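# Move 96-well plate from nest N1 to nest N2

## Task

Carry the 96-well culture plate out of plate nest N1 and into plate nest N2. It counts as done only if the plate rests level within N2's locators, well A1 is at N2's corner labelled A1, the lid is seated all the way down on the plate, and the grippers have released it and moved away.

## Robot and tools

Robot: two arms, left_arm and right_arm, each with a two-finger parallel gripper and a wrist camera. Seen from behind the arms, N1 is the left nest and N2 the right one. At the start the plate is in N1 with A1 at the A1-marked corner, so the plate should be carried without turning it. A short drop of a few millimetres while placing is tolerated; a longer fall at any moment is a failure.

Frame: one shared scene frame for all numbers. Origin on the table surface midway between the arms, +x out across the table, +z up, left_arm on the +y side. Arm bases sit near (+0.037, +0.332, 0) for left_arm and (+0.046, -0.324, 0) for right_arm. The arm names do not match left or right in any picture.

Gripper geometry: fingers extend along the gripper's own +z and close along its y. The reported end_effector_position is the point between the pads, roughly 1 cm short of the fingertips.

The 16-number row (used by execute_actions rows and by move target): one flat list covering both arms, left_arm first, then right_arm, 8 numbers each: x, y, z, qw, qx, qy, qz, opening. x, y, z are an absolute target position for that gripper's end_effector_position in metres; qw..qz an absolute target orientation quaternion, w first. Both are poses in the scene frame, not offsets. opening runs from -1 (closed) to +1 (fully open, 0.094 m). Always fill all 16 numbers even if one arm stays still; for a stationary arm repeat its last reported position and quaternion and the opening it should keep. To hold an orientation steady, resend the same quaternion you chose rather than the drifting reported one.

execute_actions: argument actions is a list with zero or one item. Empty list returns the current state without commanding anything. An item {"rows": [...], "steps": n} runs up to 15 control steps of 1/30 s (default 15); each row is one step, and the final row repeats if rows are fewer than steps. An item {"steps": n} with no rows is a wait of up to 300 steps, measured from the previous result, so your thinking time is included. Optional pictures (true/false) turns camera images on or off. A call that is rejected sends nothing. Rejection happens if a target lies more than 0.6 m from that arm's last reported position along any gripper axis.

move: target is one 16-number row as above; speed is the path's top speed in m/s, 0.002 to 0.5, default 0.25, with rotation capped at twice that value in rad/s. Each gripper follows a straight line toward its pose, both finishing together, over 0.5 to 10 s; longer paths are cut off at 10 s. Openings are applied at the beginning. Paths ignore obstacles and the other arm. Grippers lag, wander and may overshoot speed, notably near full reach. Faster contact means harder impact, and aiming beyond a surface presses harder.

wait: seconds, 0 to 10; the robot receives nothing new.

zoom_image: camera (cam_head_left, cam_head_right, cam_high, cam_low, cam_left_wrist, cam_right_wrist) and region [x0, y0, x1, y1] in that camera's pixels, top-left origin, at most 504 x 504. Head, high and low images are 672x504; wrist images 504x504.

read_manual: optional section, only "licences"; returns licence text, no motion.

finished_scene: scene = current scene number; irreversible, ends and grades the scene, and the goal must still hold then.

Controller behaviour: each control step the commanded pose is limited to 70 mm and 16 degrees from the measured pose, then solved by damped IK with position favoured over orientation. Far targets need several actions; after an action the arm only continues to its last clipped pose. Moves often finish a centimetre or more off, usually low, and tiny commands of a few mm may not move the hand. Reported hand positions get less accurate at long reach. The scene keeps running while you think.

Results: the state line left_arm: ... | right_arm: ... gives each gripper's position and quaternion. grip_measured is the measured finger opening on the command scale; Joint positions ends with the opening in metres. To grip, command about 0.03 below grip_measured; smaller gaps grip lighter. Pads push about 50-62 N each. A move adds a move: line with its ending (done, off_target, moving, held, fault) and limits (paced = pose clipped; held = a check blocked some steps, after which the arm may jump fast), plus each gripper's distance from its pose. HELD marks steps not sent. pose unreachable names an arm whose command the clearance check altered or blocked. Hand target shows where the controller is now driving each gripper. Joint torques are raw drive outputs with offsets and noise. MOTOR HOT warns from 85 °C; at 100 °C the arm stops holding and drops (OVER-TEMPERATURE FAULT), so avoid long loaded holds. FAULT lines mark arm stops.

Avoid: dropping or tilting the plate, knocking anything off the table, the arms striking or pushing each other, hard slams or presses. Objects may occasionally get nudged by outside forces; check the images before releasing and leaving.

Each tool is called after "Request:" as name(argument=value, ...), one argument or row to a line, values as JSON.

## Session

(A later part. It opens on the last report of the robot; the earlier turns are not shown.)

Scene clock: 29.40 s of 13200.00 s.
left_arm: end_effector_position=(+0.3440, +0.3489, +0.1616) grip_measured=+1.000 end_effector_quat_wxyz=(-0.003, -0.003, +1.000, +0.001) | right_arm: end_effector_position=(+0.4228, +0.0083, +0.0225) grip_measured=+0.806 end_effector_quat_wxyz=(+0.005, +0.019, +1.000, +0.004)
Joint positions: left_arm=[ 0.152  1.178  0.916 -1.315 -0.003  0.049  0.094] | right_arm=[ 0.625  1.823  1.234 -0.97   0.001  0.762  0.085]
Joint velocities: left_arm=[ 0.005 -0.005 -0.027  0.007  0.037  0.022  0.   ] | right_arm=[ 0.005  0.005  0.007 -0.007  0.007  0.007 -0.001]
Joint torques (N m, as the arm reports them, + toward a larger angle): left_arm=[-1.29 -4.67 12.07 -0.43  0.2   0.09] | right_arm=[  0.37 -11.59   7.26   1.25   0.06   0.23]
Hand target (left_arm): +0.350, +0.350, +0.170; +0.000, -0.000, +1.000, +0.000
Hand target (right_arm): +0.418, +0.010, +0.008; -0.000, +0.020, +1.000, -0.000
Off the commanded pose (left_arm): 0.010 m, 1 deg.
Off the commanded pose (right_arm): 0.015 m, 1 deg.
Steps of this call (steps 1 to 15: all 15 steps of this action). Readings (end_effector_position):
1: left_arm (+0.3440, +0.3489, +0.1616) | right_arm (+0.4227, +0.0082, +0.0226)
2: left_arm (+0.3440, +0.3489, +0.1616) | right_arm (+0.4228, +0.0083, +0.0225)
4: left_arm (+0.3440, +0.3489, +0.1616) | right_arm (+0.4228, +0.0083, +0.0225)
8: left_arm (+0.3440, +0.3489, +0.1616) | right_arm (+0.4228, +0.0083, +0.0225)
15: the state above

Request:
move(
  target=[0.35,0.35,0.17,0,0,1,0,1,0.425,0.005,0.10,0,0.02,1,0,0.775],
  speed=0.08,
)

Request:
move(
  target=[0.35,0.35,0.17,0,0,1,0,1,0.33,-0.478,0.095,0,-0.02,1,0,0.775],
  speed=0.2,
)

Request:
move(
  target=[0.35,0.35,0.17,0,0,1,0,1,0.324,-0.467,0.052,0,-0.045,1,0,0.775],
  speed=0.04,
)

Scene clock: 33.77 s of 13200.00 s.
left_arm: end_effector_position=(+0.3440, +0.3489, +0.1616) grip_measured=+1.000 end_effector_quat_wxyz=(-0.003, -0.003, +1.000, +0.001) | right_arm: end_effector_position=(+0.4076, -0.0051, +0.0750) grip_measured=+0.806 end_effector_quat_wxyz=(-0.019, +0.019, +0.999, -0.018)
Joint positions: left_arm=[ 0.152  1.178  0.916 -1.315 -0.003  0.049  0.094] | right_arm=[ 0.625  1.744  1.279 -1.158  0.001  0.762  0.085]
Joint velocities: left_arm=[-0.015  0.015  0.007 -0.012  0.022  0.095  0.   ] | right_arm=[ 0.005 -0.024 -0.022 -0.007  0.007 -0.022  0.   ]
Joint torques (N m, as the arm reports them, + toward a larger angle): left_arm=[-1.12 -4.87 12.04 -0.49  0.19  0.05] | right_arm=[ -0.52 -13.66  13.38  -0.57   0.07   0.08]
Hand target (left_arm): +0.350, +0.350, +0.170; +0.000, -0.000, +1.000, +0.000
Hand target (right_arm): +0.424, +0.004, +0.100; +0.000, +0.020, +1.000, +0.000
Off the commanded pose (left_arm): 0.010 m, 1 deg.
Off the commanded pose (right_arm): 0.032 m, 3 deg.
move: off_target (right_arm)
camera_calibration (this result's frames):
cam_left_wrist: T_world_to_cam=[[0.00989189, -0.999731, -0.0209846, 0.348016], [-0.805992, -0.0203922, 0.591576, 0.190254], [-0.591844, 0.0110616, -0.805976, 0.456671], [0, 0, 0, 1]] pos_world=[0.420179, 0.34675, 0.26282]
cam_right_wrist: T_world_to_cam=[[-0.043651, -0.997976, 0.0462543, 0.0110859], [-0.783269, 0.0629257, 0.61849, 0.275468], [-0.620149, -0.00923181, -0.78443, 0.431239], [0, 0, 0, 1]] pos_world=[0.483681, -0.00228941, 0.16739]

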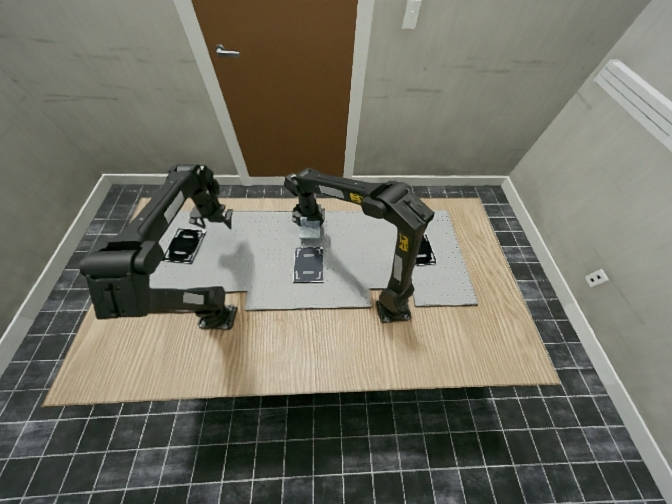

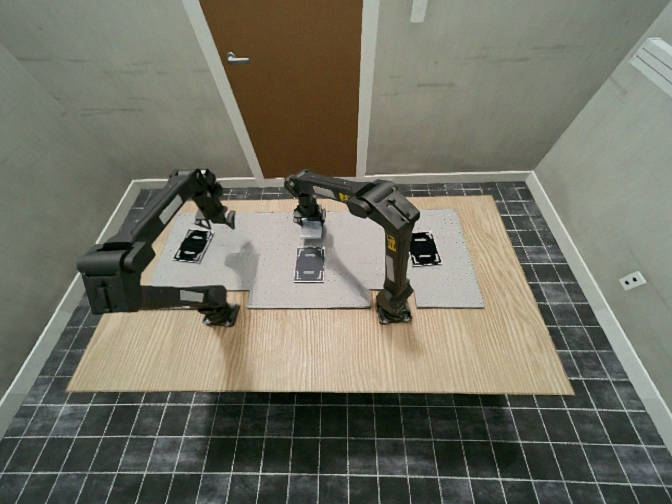

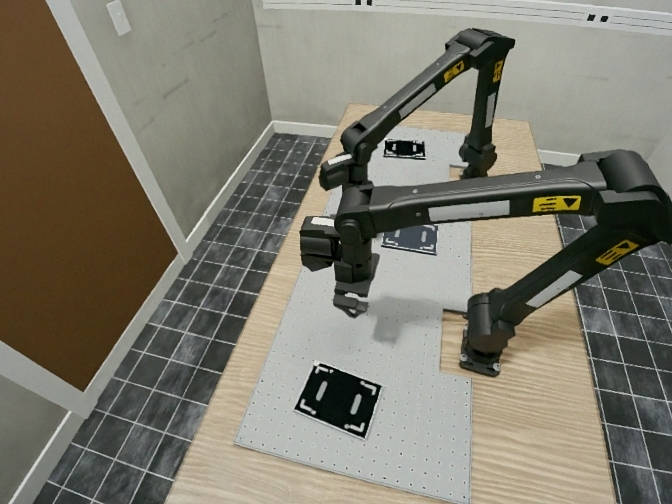

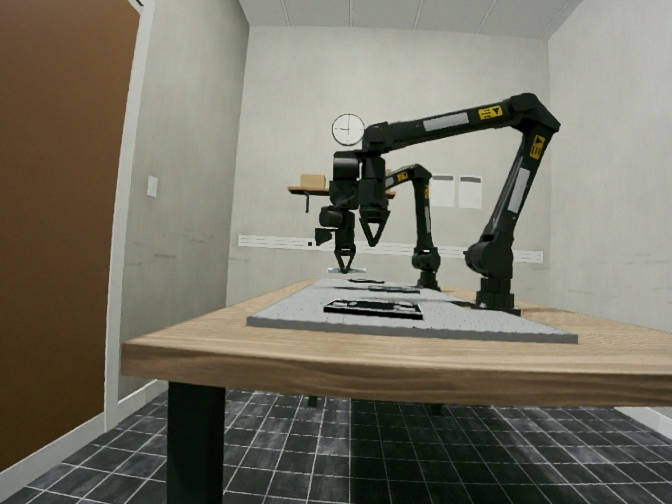

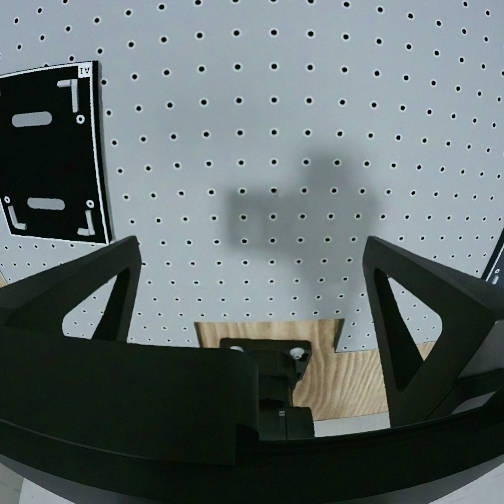

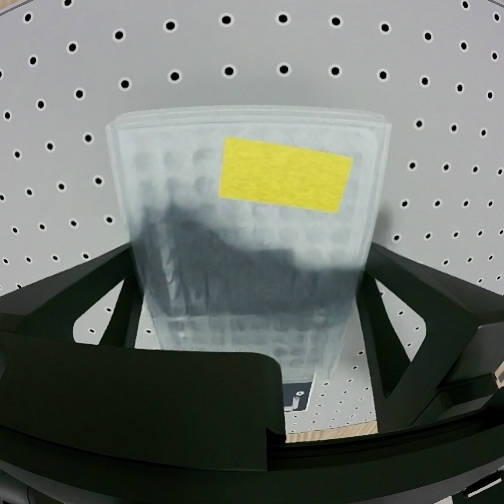

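Scene clock: 36.80 s of 13200.00 s.
left_arm: end_effector_position=(+0.3440, +0.3489, +0.1616) grip_measured=+1.000 end_effector_quat_wxyz=(-0.003, -0.003, +1.000, +0.001) | right_arm: end_effector_position=(+0.3115, -0.4671, +0.0830) grip_measured=+0.806 end_effector_quat_wxyz=(-0.011, -0.011, +1.000, +0.018)
Joint positions: left_arm=[ 0.152  1.178  0.916 -1.315 -0.003  0.049  0.094] | right_arm=[-0.603  1.273  0.771 -1.105 -0.02  -0.527  0.085]
Joint velocities: left_arm=[-0.015 -0.005 -0.002  0.012 -0.022 -0.051  0.   ] | right_arm=[-0.005 -0.015  0.002 -0.007 -0.007 -0.095 -0.   ]
Joint torques (N m, as the arm reports them, + toward a larger angle): left_arm=[-1.06 -4.55 12.13 -0.51  0.18  0.04] | right_arm=[ 0.4  -5.88 12.3   0.25 -0.19 -0.01]
Hand target (left_arm): +0.350, +0.350, +0.170; +0.000, -0.000, +1.000, +0.000
Hand target (right_arm): +0.328, -0.474, +0.096; +0.008, -0.020, +1.000, +0.010
Off the commanded pose (left_arm): 0.010 m, 1 deg.
Off the commanded pose (right_arm): 0.025 m, 3 deg.
move: off_target (right_arm)
camera_calibration (this result's frames):
cam_left_wrist: T_world_to_cam=[[0.00989189, -0.999731, -0.0209846, 0.348016], [-0.805992, -0.0203922, 0.591576, 0.190254], [-0.591844, 0.0110616, -0.805976, 0.456671], [0, 0, 0, 1]] pos_world=[0.420179, 0.34675, 0.26282]
cam_right_wrist: T_world_to_cam=[[0.015314, -0.999514, -0.0271674, -0.467552], [-0.794174, -0.0286669, 0.607014, 0.185817], [-0.607498, 0.0122799, -0.794226, 0.380556], [0, 0, 0, 1]] pos_world=[0.385918, -0.466671, 0.176752]

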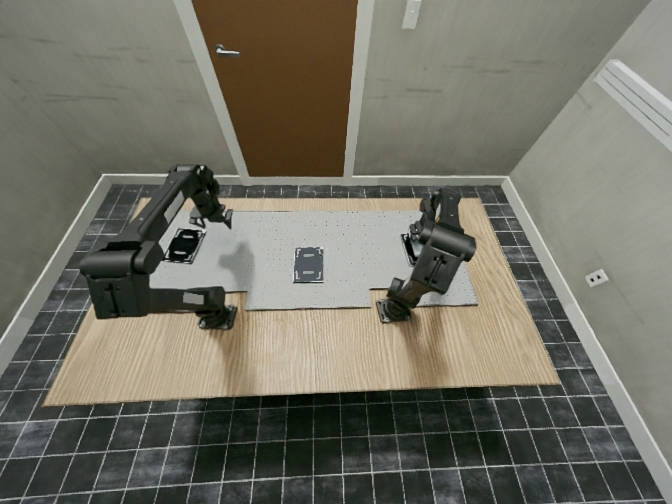

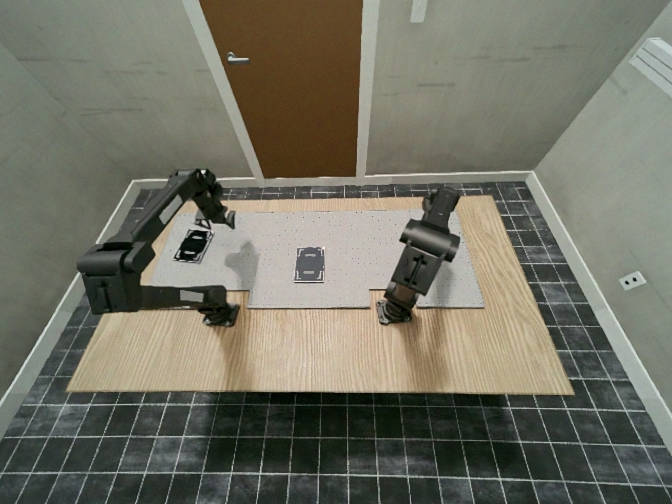

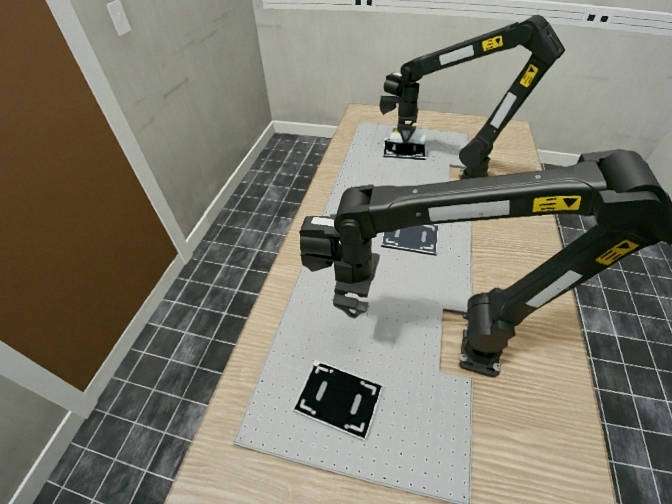

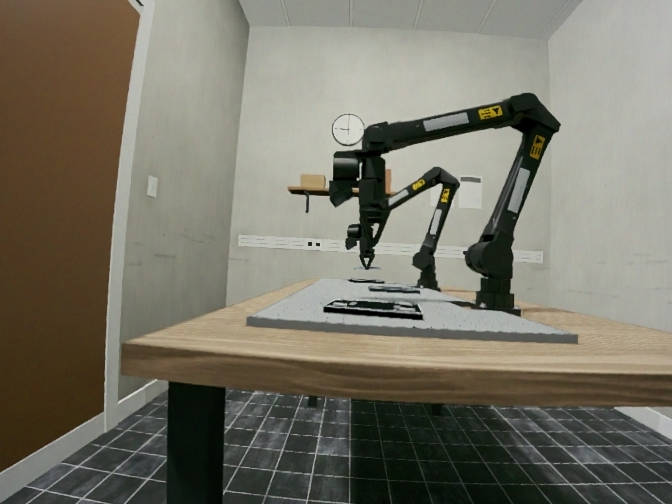

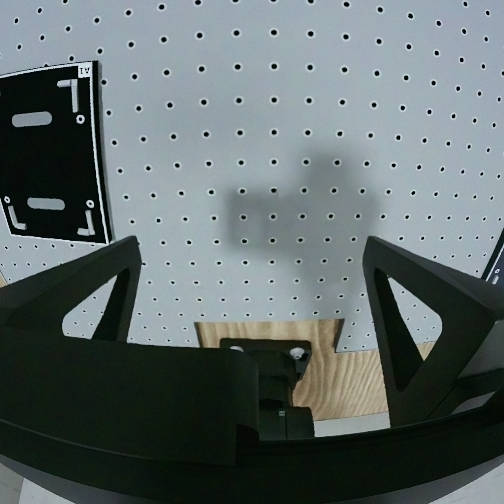

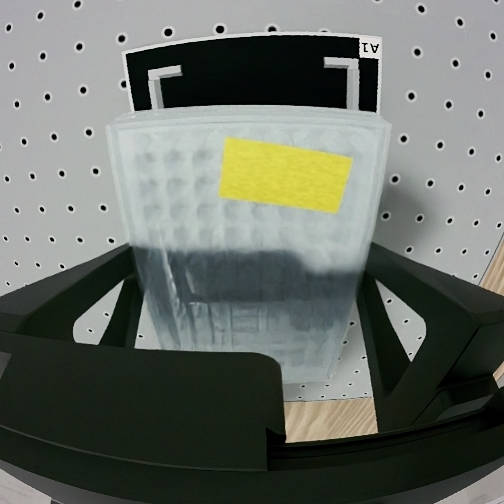

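Scene clock: 38.10 s of 13200.00 s.
left_arm: end_effector_position=(+0.3440, +0.3489, +0.1616) grip_measured=+1.000 end_effector_quat_wxyz=(-0.003, -0.003, +1.000, +0.001) | right_arm: end_effector_position=(+0.3202, -0.4672, +0.0536) grip_measured=+0.806 end_effector_quat_wxyz=(-0.004, -0.036, +0.999, +0.004)
Joint positions: left_arm=[ 0.152  1.178  0.916 -1.315 -0.003  0.049  0.094] | right_arm=[-0.58   1.327  0.729 -0.985 -0.003 -0.552  0.085]
Joint velocities: left_arm=[-0.015  0.024 -0.007 -0.012 -0.037  0.066  0.   ] | right_arm=[ 0.005 -0.005 -0.017 -0.002 -0.007  0.007  0.   ]
Joint torques (N m, as the arm reports them, + toward a larger angle): left_arm=[-1.17 -4.82 12.15 -0.49  0.17  0.07] | right_arm=[ 0.41 -6.14  8.09  1.01  0.18  0.02]
Hand target (left_arm): +0.350, +0.350, +0.170; +0.000, -0.000, +1.000, +0.000
Hand target (right_arm): +0.324, -0.467, +0.052; -0.001, -0.045, +0.999, -0.000
Off the commanded pose (left_arm): 0.010 m, 1 deg.
Off the commanded pose (right_arm): 0.004 m, 1 deg.
move: done
camera_calibration (this result's frames):
cam_left_wrist: T_world_to_cam=[[0.00989189, -0.999731, -0.0209846, 0.348016], [-0.805992, -0.0203922, 0.591576, 0.190254], [-0.591844, 0.0110616, -0.805976, 0.456671], [0, 0, 0, 1]] pos_world=[0.420179, 0.34675, 0.26282]
cam_right_wrist: T_world_to_cam=[[0.0639333, -0.997954, -0.000188562, -0.484843], [-0.800841, -0.0514181, 0.596665, 0.202633], [-0.595454, -0.0379958, -0.80249, 0.335568], [0, 0, 0, 1]] pos_world=[0.39309, -0.460682, 0.148294]

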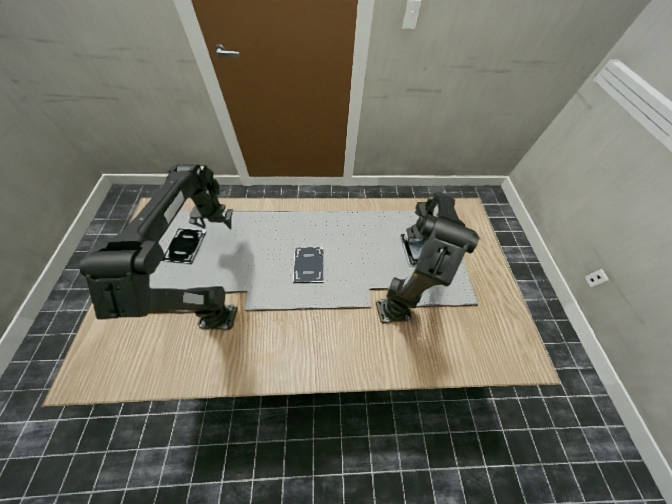

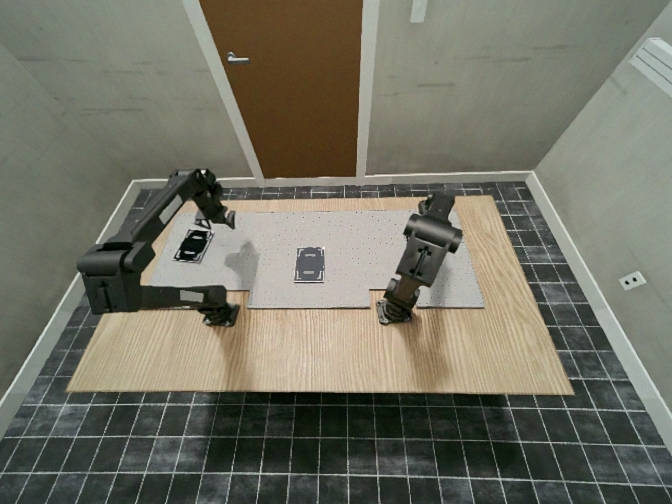

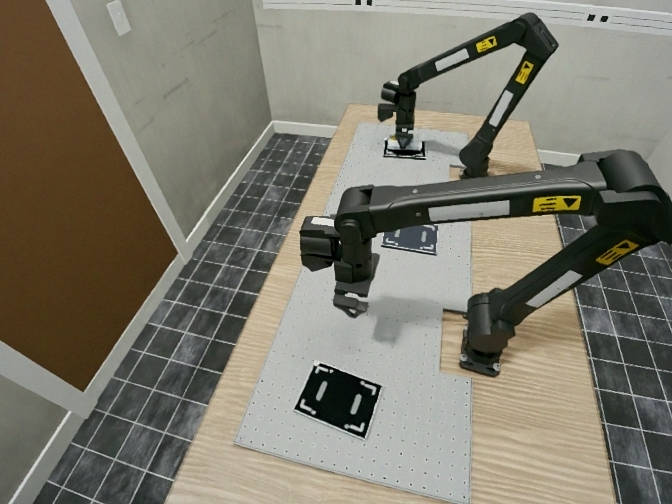

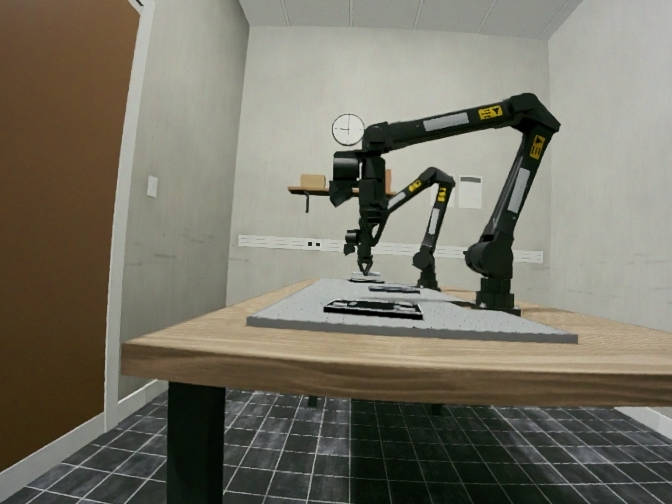

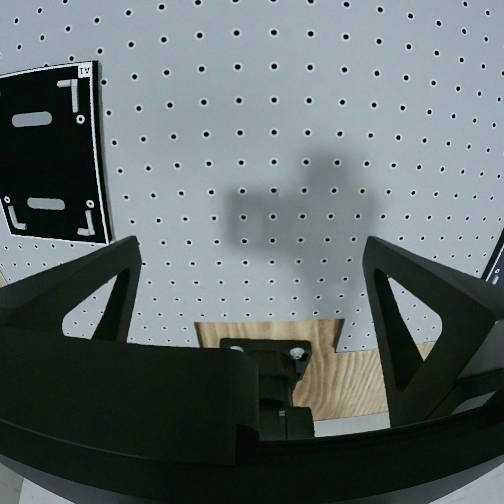

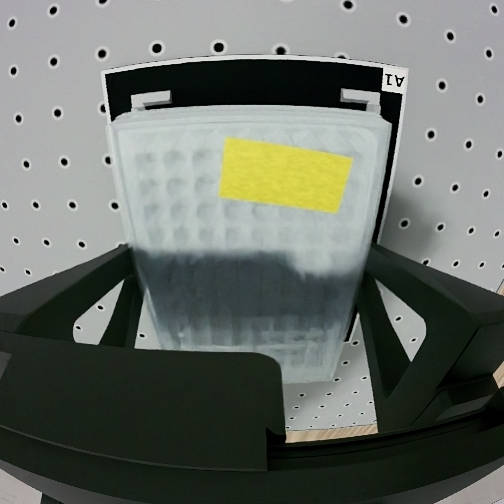

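Nest centre about 6 px right: needs roughly −2.5 mm in y.

Request:
move(
  target=[0.35,0.35,0.17,0,0,1,0,1,0.33,-0.485,0.085,0,-0.025,1,0,0.775],
  speed=0.06,
)

Request:
move(
  target=[0.35,0.35,0.17,0,0,1,0,1,0.325,-0.470,0.043,0,-0.048,1,0,0.775],
  speed=0.04,
)

Scene clock: 39.87 s of 13200.00 s.
left_arm: end_effector_position=(+0.3440, +0.3489, +0.1616) grip_measured=+1.000 end_effector_quat_wxyz=(-0.003, -0.003, +1.000, +0.001) | right_arm: end_effector_position=(+0.3134, -0.4723, +0.0642) grip_measured=+0.806 end_effector_quat_wxyz=(-0.020, -0.024, +0.999, +0.014)
Joint positions: left_arm=[ 0.152  1.178  0.916 -1.315 -0.003  0.049  0.094] | right_arm=[-0.605  1.323  0.758 -1.054 -0.003 -0.553  0.085]
Joint velocities: left_arm=[-0.005 -0.015 -0.012  0.012 -0.007 -0.051  0.   ] | right_arm=[-0.005  0.015 -0.007 -0.007 -0.007  0.007 -0.001]
Joint torques (N m, as the arm reports them, + toward a larger angle): left_arm=[-1.41 -4.88 12.09 -0.43  0.18  0.05] | right_arm=[-0.57 -7.25 12.7  -0.59  0.14  0.03]
Hand target (left_arm): +0.350, +0.350, +0.170; +0.000, -0.000, +1.000, +0.000
Hand target (right_arm): +0.329, -0.485, +0.085; +0.000, -0.025, +1.000, -0.000
Off the commanded pose (left_arm): 0.010 m, 1 deg.
Off the commanded pose (right_arm): 0.029 m, 3 deg.
move: off_target (right_arm)
camera_calibration (this result's frames):
cam_left_wrist: T_world_to_cam=[[0.00989189, -0.999731, -0.0209846, 0.348016], [-0.805992, -0.0203922, 0.591576, 0.190254], [-0.591844, 0.0110616, -0.805976, 0.456671], [0, 0, 0, 1]] pos_world=[0.420179, 0.34675, 0.26282]
cam_right_wrist: T_world_to_cam=[[0.0396226, -0.99903, -0.0191941, -0.481188], [-0.782336, -0.0429665, 0.621373, 0.187164], [-0.621595, -0.00960418, -0.78328, 0.360231], [0, 0, 0, 1]] pos_world=[0.389409, -0.46922, 0.156627]

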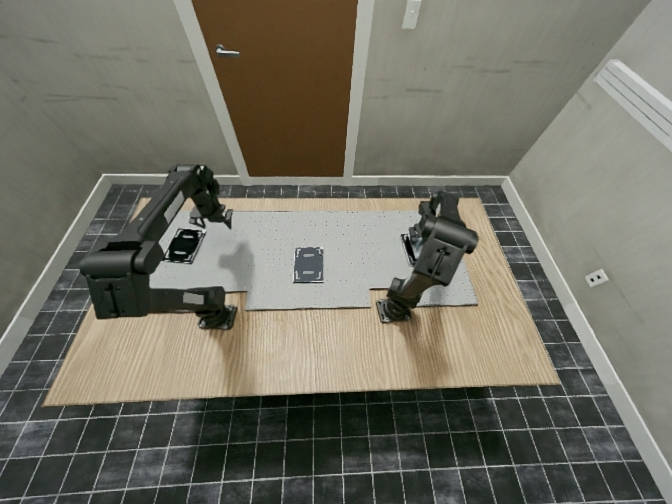

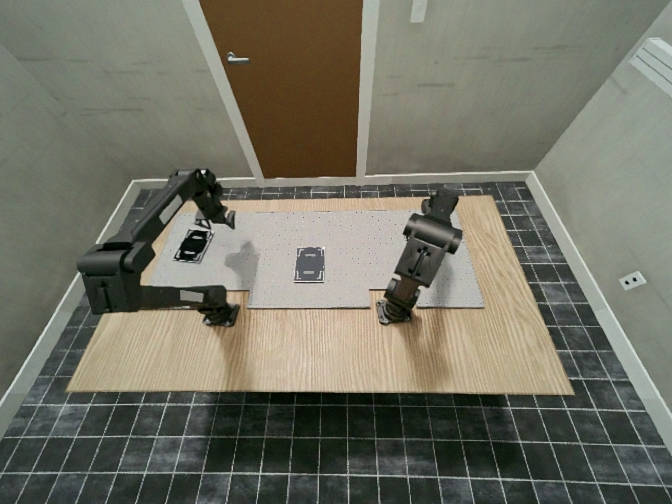

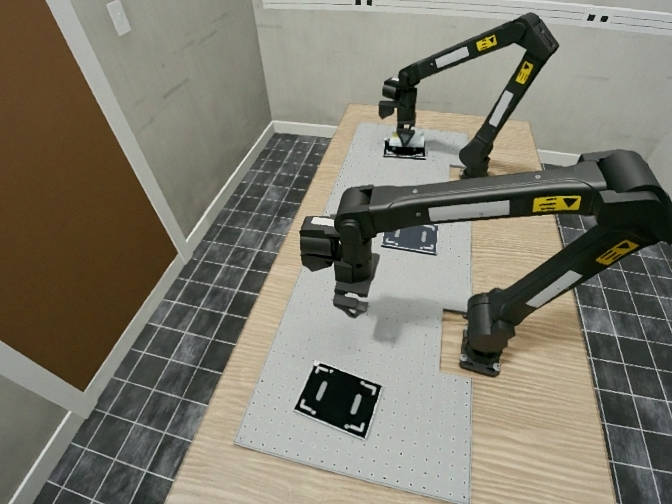

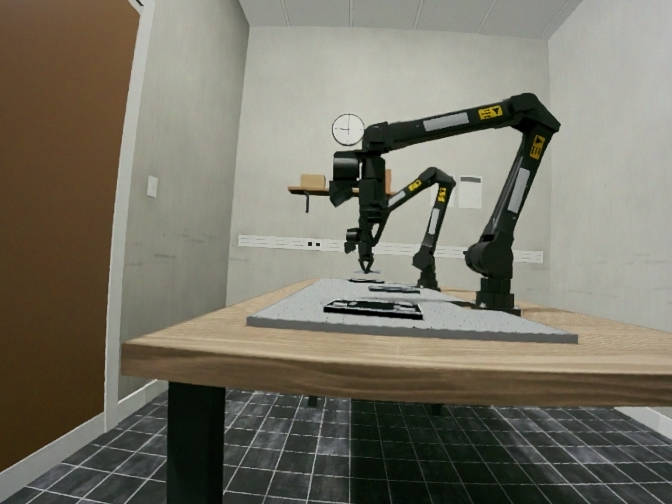

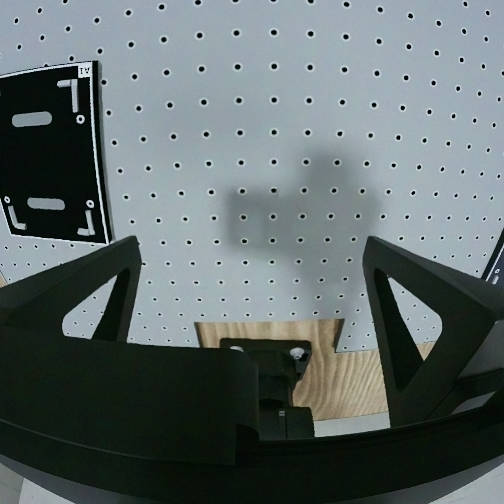

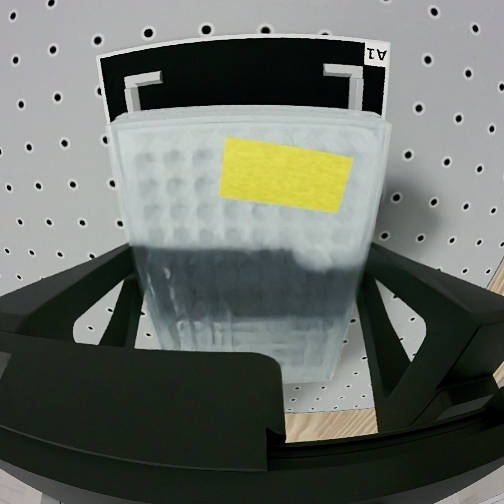

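Scene clock: 41.00 s of 13200.00 s.
left_arm: end_effector_position=(+0.3440, +0.3489, +0.1616) grip_measured=+1.000 end_effector_quat_wxyz=(-0.003, -0.003, +1.000, +0.001) | right_arm: end_effector_position=(+0.3214, -0.4704, +0.0450) grip_measured=+0.806 end_effector_quat_wxyz=(-0.004, -0.039, +0.999, +0.004)
Joint positions: left_arm=[ 0.152  1.178  0.916 -1.315 -0.003  0.049  0.094] | right_arm=[-0.587  1.35   0.723 -0.955 -0.003 -0.565  0.085]
Joint velocities: left_arm=[ 0.005  0.005  0.002 -0.002  0.037 -0.051  0.   ] | right_arm=[ 0.005 -0.005  0.017 -0.022 -0.022 -0.081 -0.   ]
Joint torques (N m, as the arm reports them, + toward a larger angle): left_arm=[-0.86 -4.87 12.01 -0.42  0.18  0.06] | right_arm=[ 0.28 -6.2   7.84  1.01  0.16  0.03]
Hand target (left_arm): +0.350, +0.350, +0.170; +0.000, -0.000, +1.000, +0.000
Hand target (right_arm): +0.325, -0.470, +0.043; -0.000, -0.048, +0.999, -0.000
Off the commanded pose (left_arm): 0.010 m, 1 deg.
Off the commanded pose (right_arm): 0.004 m, 1 deg.
move: done
camera_calibration (this result's frames):
cam_left_wrist: T_world_to_cam=[[0.00989189, -0.999731, -0.0209846, 0.348016], [-0.805992, -0.0203922, 0.591576, 0.190254], [-0.591844, 0.0110616, -0.805976, 0.456671], [0, 0, 0, 1]] pos_world=[0.420179, 0.34675, 0.26282]
cam_right_wrist: T_world_to_cam=[[0.0696417, -0.997572, 0.000307123, -0.489778], [-0.8012, -0.0557494, 0.595793, 0.206691], [-0.59433, -0.0417382, -0.803138, 0.327187], [0, 0, 0, 1]] pos_world=[0.394167, -0.46341, 0.139781]

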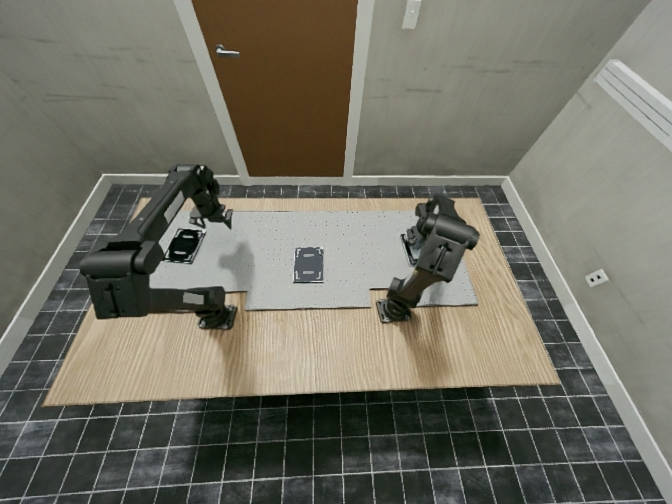

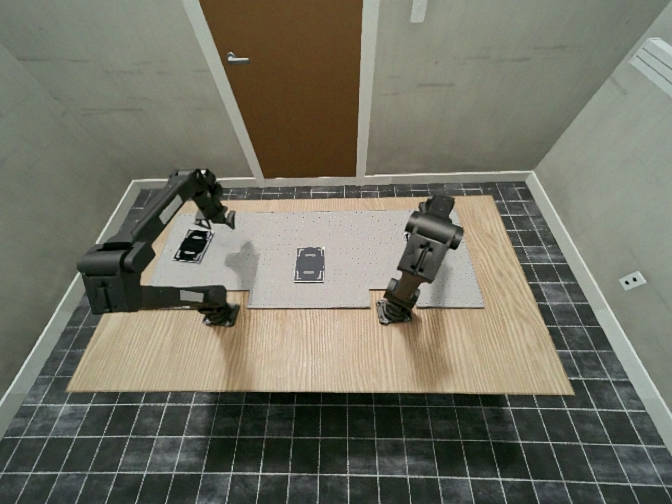

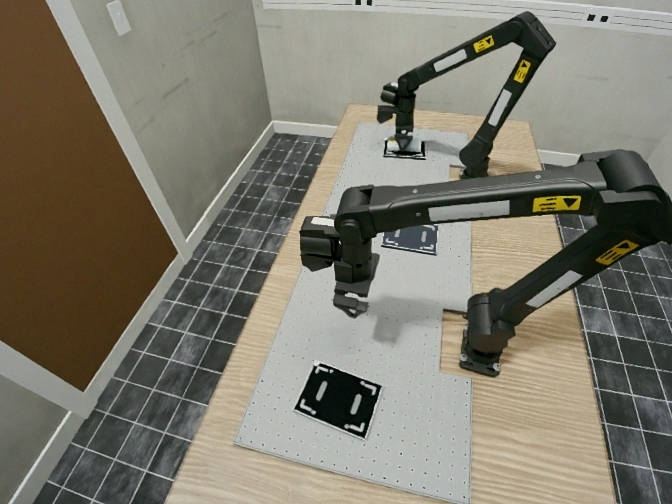

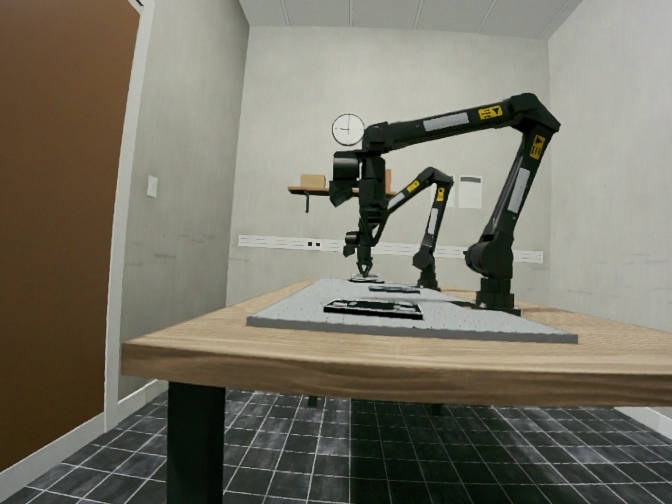

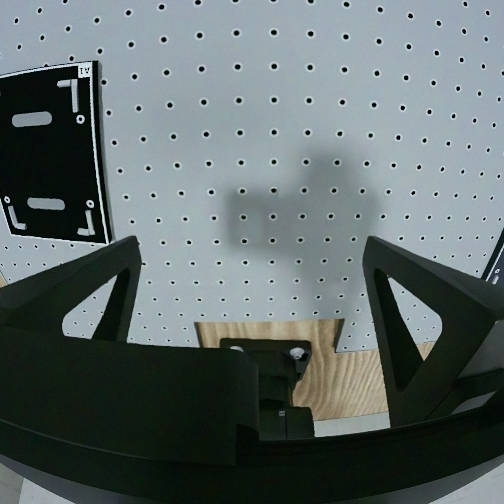

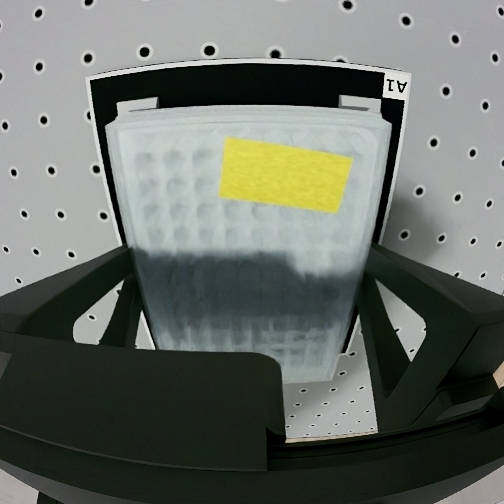

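Request:
move(
  target=[0.35,0.35,0.17,0,0,1,0,1,0.325,-0.470,0.028,0,-0.049,1,0,0.775],
  speed=0.02,
)

Scene clock: 42.67 s of 13200.00 s.
left_arm: end_effector_position=(+0.3440, +0.3489, +0.1616) grip_measured=+1.000 end_effector_quat_wxyz=(-0.003, -0.003, +1.000, +0.001) | right_arm: end_effector_position=(+0.3203, -0.4703, +0.0357) grip_measured=+0.806 end_effector_quat_wxyz=(-0.004, -0.043, +0.999, +0.002)
Joint positions: left_arm=[ 0.152  1.178  0.916 -1.315 -0.003  0.049  0.094] | right_arm=[-0.587  1.364  0.706 -0.922 -0.    -0.573  0.085]
Joint velocities: left_arm=[-0.005 -0.015  0.002 -0.002  0.066  0.051  0.   ] | right_arm=[-0.015  0.005 -0.012  0.002 -0.007 -0.037  0.001]
Joint torques (N m, as the arm reports them, + toward a larger angle): left_arm=[-1.05 -4.62 12.13 -0.47  0.19  0.07] | right_arm=[ 0.56 -4.77  7.44  1.81  0.01  0.06]
Hand target (left_arm): +0.350, +0.350, +0.170; +0.000, -0.000, +1.000, +0.000
Hand target (right_arm): +0.325, -0.470, +0.028; -0.000, -0.049, +0.999, +0.000
Off the commanded pose (left_arm): 0.010 m, 1 deg.
Off the commanded pose (right_arm): 0.009 m, 1 deg.
move: done
camera_calibration (this result's frames):
cam_left_wrist: T_world_to_cam=[[0.00989189, -0.999731, -0.0209846, 0.348016], [-0.805992, -0.0203922, 0.591576, 0.190254], [-0.591844, 0.0110616, -0.805976, 0.456671], [0, 0, 0, 1]] pos_world=[0.420179, 0.34675, 0.26282]
cam_right_wrist: T_world_to_cam=[[0.0776555, -0.996974, 0.00352445, -0.492021], [-0.801022, -0.0602871, 0.595591, 0.209125], [-0.593577, -0.0490741, -0.80328, 0.315404], [0, 0, 0, 1]] pos_world=[0.392938, -0.462447, 0.130539]

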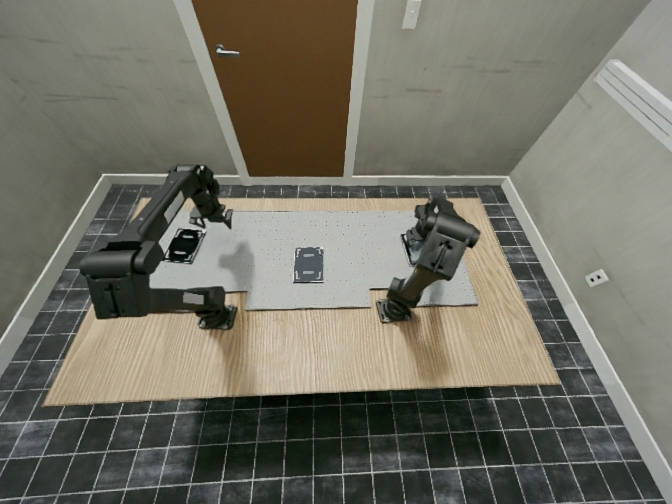

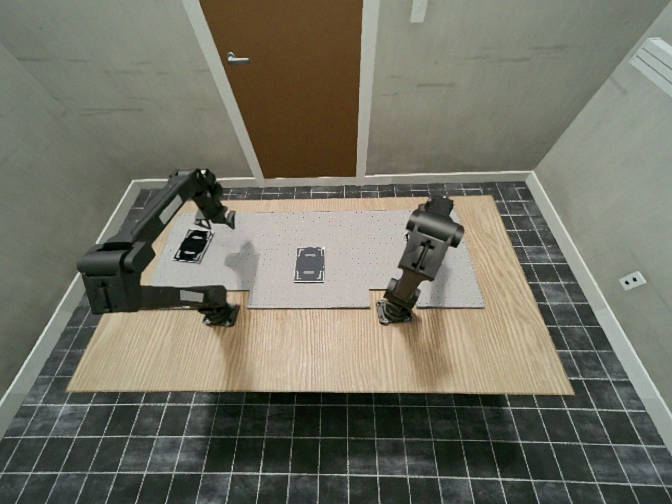

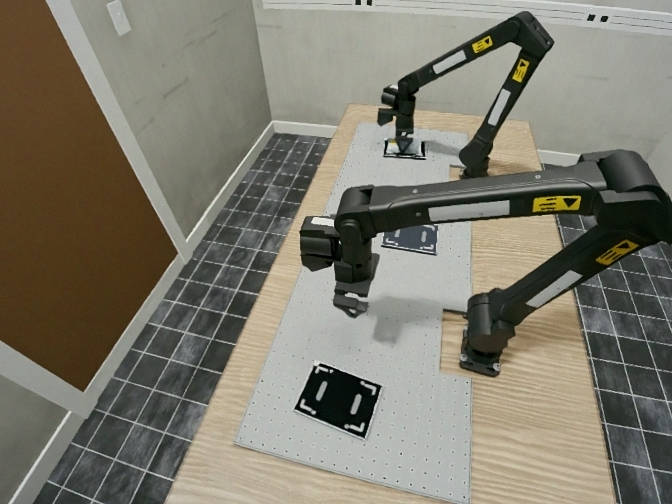

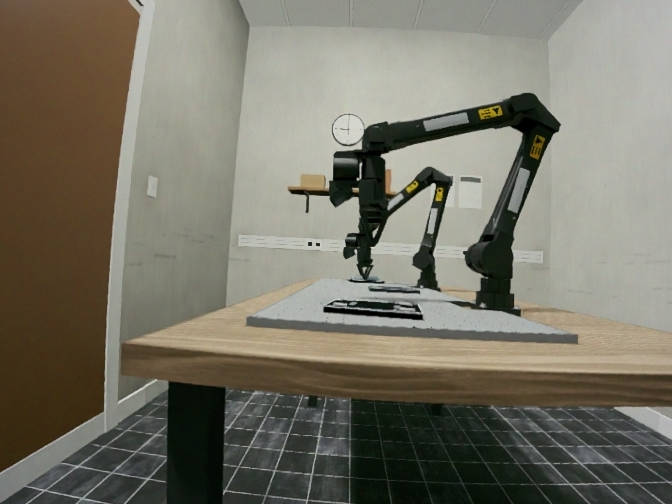

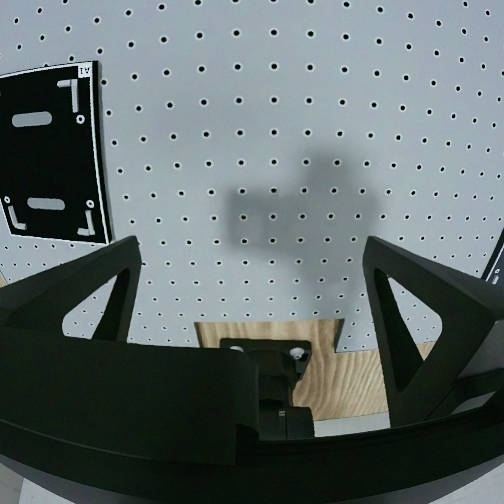

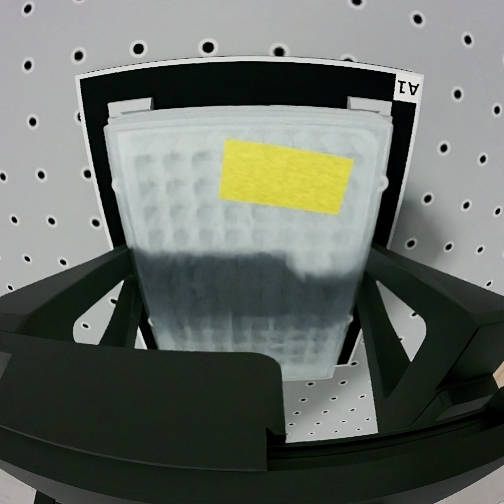

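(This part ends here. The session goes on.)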